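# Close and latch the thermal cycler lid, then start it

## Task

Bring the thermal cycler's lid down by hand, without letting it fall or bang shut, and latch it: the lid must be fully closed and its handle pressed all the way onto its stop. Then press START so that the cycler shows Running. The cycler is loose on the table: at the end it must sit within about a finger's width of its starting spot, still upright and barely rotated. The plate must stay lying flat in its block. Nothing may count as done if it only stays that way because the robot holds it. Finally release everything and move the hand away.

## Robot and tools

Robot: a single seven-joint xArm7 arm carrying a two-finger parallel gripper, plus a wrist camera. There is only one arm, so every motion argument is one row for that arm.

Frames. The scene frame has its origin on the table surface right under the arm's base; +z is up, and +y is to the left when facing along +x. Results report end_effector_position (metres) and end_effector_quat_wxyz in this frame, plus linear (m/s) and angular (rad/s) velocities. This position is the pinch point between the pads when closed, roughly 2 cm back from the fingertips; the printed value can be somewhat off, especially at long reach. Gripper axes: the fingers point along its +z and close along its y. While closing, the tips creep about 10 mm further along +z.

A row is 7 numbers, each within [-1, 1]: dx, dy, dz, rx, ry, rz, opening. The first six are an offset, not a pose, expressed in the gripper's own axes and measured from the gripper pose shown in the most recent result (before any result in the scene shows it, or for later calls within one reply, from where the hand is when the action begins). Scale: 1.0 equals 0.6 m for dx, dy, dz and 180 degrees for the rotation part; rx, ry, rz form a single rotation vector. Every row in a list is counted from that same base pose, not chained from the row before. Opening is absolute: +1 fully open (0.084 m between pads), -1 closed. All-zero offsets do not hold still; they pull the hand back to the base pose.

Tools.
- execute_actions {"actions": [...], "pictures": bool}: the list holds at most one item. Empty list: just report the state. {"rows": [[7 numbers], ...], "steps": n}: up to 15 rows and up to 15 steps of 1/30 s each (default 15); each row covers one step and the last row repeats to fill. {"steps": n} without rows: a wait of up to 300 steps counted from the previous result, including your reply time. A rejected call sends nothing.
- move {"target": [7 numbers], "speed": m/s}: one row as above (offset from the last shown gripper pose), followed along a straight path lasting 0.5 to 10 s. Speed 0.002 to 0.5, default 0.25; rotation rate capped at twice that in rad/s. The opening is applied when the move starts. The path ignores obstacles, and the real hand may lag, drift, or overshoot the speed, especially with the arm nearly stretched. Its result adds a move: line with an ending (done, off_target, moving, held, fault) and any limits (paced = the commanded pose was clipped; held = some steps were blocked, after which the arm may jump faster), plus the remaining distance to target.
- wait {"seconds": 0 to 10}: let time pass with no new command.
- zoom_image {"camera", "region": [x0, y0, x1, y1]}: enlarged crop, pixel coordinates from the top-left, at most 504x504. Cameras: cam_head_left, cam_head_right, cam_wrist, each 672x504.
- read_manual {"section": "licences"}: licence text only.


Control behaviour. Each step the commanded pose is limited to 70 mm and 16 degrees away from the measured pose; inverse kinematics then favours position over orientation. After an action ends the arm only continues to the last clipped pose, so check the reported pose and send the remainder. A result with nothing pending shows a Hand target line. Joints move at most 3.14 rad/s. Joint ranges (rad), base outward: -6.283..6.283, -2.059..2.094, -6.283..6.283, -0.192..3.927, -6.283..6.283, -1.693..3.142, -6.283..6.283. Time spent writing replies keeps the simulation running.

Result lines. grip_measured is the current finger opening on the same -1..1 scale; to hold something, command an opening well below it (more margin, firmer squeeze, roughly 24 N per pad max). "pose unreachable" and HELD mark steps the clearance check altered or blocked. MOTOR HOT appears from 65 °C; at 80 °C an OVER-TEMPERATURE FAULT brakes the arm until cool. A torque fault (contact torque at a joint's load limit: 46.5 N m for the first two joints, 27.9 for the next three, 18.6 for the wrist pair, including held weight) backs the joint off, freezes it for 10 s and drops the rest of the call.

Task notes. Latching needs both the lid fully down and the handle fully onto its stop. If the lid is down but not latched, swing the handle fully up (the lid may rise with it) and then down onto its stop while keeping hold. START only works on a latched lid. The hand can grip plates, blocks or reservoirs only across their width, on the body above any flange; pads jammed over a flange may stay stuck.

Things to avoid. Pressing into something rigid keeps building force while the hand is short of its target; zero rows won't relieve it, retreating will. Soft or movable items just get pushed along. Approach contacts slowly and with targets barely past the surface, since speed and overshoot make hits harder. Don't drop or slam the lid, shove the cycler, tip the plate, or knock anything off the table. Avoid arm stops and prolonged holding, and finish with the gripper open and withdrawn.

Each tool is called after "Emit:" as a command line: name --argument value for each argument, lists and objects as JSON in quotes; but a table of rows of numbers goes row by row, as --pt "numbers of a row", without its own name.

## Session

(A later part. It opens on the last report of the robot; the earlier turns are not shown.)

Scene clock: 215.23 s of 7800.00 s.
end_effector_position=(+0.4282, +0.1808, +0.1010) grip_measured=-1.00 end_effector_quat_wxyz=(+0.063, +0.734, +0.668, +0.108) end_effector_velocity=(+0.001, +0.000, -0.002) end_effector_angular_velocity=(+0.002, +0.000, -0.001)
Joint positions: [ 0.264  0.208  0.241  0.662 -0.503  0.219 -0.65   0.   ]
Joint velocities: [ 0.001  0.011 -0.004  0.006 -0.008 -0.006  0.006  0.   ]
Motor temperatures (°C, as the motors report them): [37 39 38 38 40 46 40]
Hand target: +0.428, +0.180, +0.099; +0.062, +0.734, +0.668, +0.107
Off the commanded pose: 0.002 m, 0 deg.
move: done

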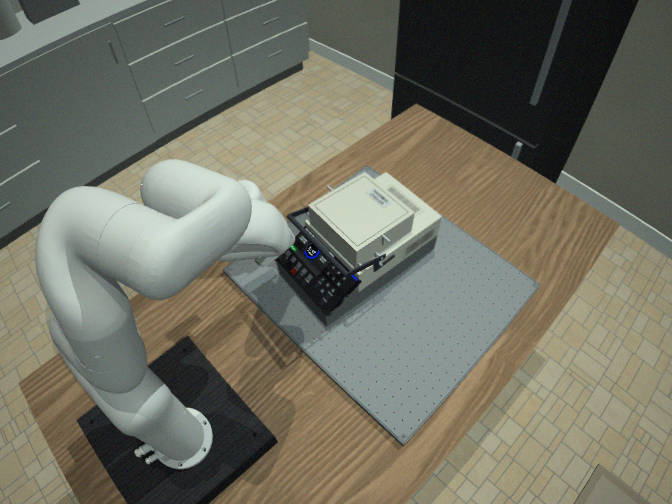

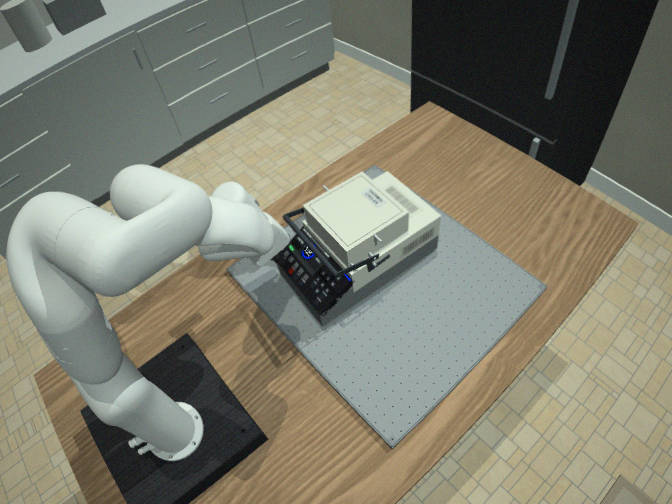

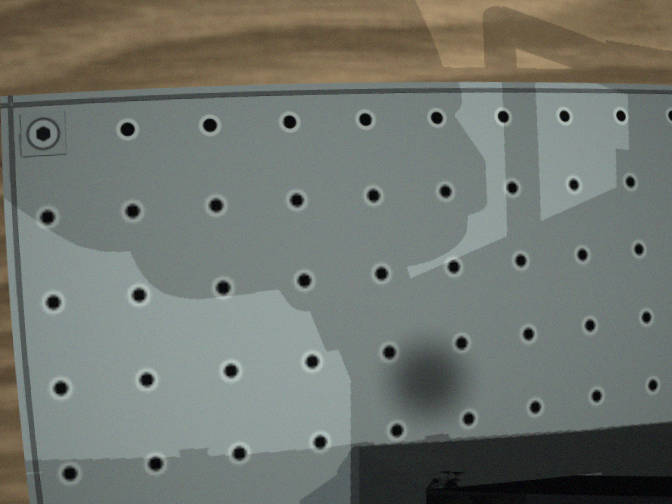

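Emit:
move --target '[0,0,-0.06,0,0,0,-1]' --speed 0.06

Emit:
move --target '[0.1,-0.03,-0.2,0,0,0,0]'

Emit:
zoom_image --camera "cam_head_left" --region '[250,200,400,340]'

Scene clock: 217.27 s of 7800.00 s.
end_effector_position=(+0.4194, +0.1790, +0.1356) grip_measured=-1.00 end_effector_quat_wxyz=(+0.063, +0.734, +0.668, +0.108) end_effector_velocity=(-0.001, +0.000, +0.001) end_effector_angular_velocity=(+0.000, +0.003, +0.002)
Joint positions: [ 0.227  0.076  0.314  0.622 -0.314  0.299 -0.796  0.   ]
Joint velocities: [-0.001 -0.006  0.004 -0.001  0.015  0.006 -0.013  0.   ]
Motor temperatures (°C, as the motors report them): [37 39 38 38 40 46 40]
Hand target: +0.419, +0.179, +0.136; +0.063, +0.733, +0.668, +0.108
Off the commanded pose: 0.000 m, 0 deg.
move: done

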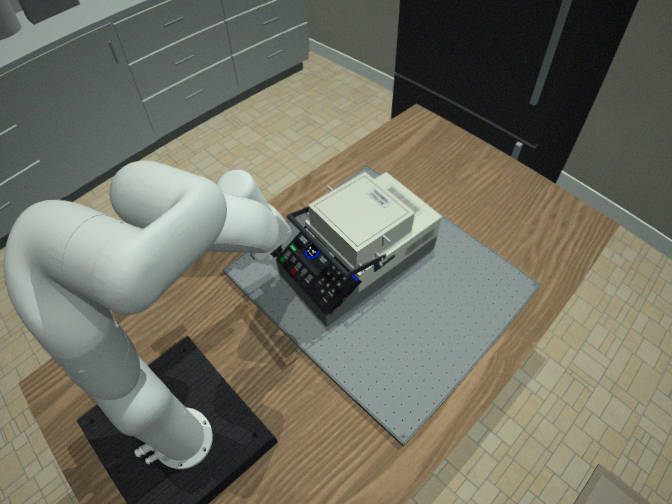

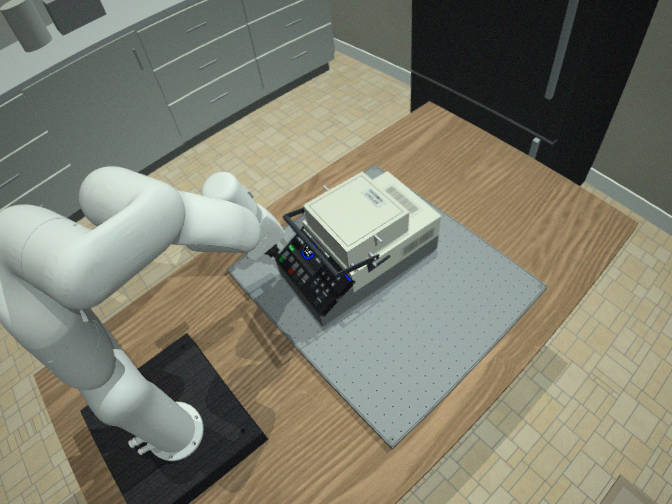

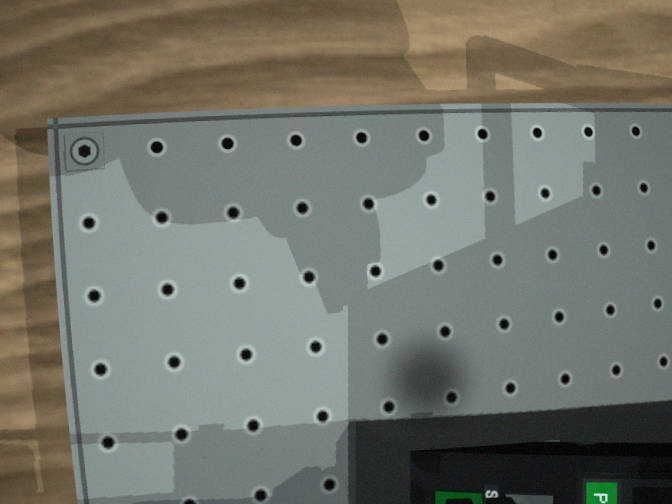

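Scene clock: 218.33 s of 7800.00 s.
end_effector_position=(+0.3778, +0.2343, +0.2513) grip_measured=-0.01 end_effector_quat_wxyz=(+0.062, +0.733, +0.668, +0.107) end_effector_velocity=(-0.000, +0.003, +0.005) end_effector_angular_velocity=(+0.002, -0.005, +0.002)
Joint positions: [ 0.339 -0.235  0.404  0.701 -0.044  0.675 -0.847  0.044]
Joint velocities: [ 0.003 -0.007  0.001  0.008  0.004  0.01  -0.     0.   ]
Motor temperatures (°C, as the motors report them): [37 39 38 38 40 46 40]
Hand target: +0.378, +0.235, +0.252; +0.062, +0.733, +0.668, +0.108
Off the commanded pose: 0.001 m, 0 deg.
move: done

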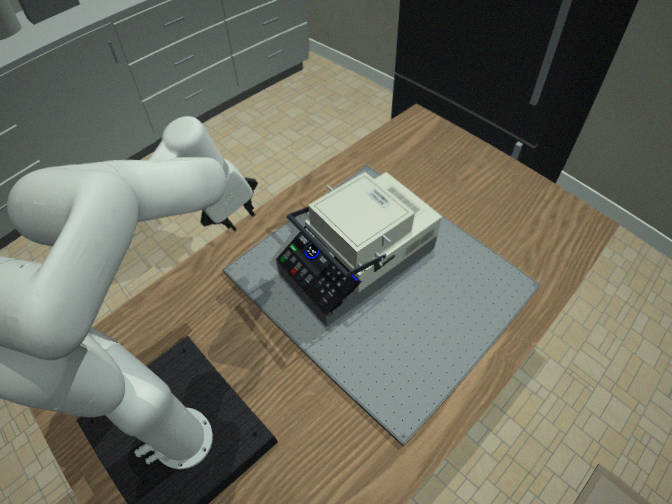

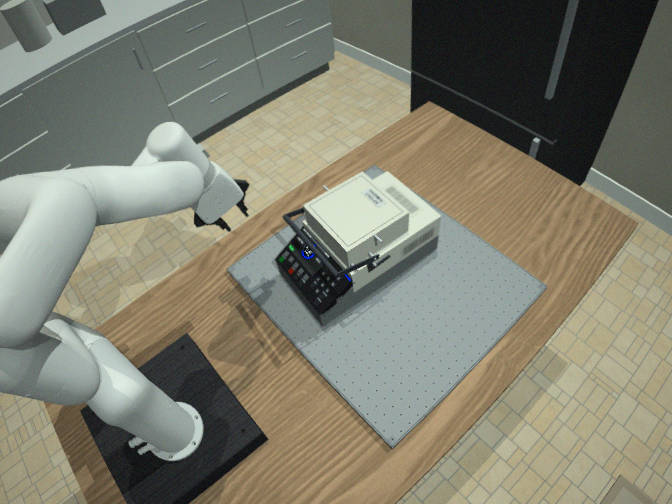

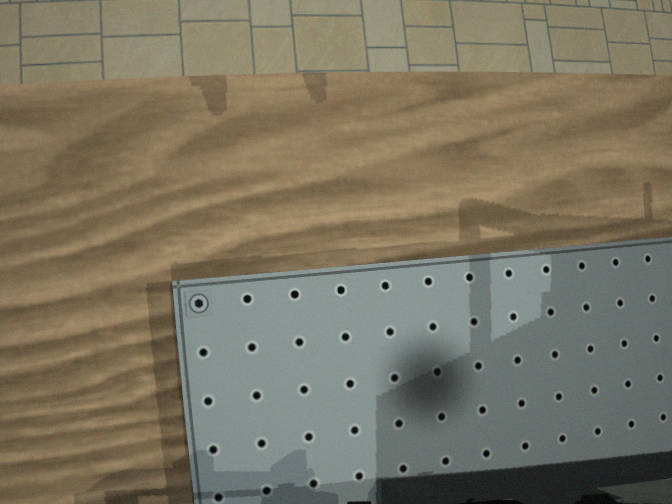

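Region (250, 200, 400, 340) of cam_head_left's 672x504 image, scaled by 3.360, with more detail than that image has; it fills the top 470 rows of this view, and the rest is white.

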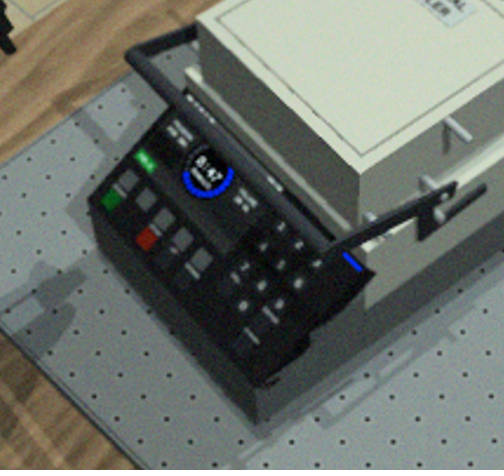

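Emit:
finished_scene --scene 2

The scene is finished: the task was done.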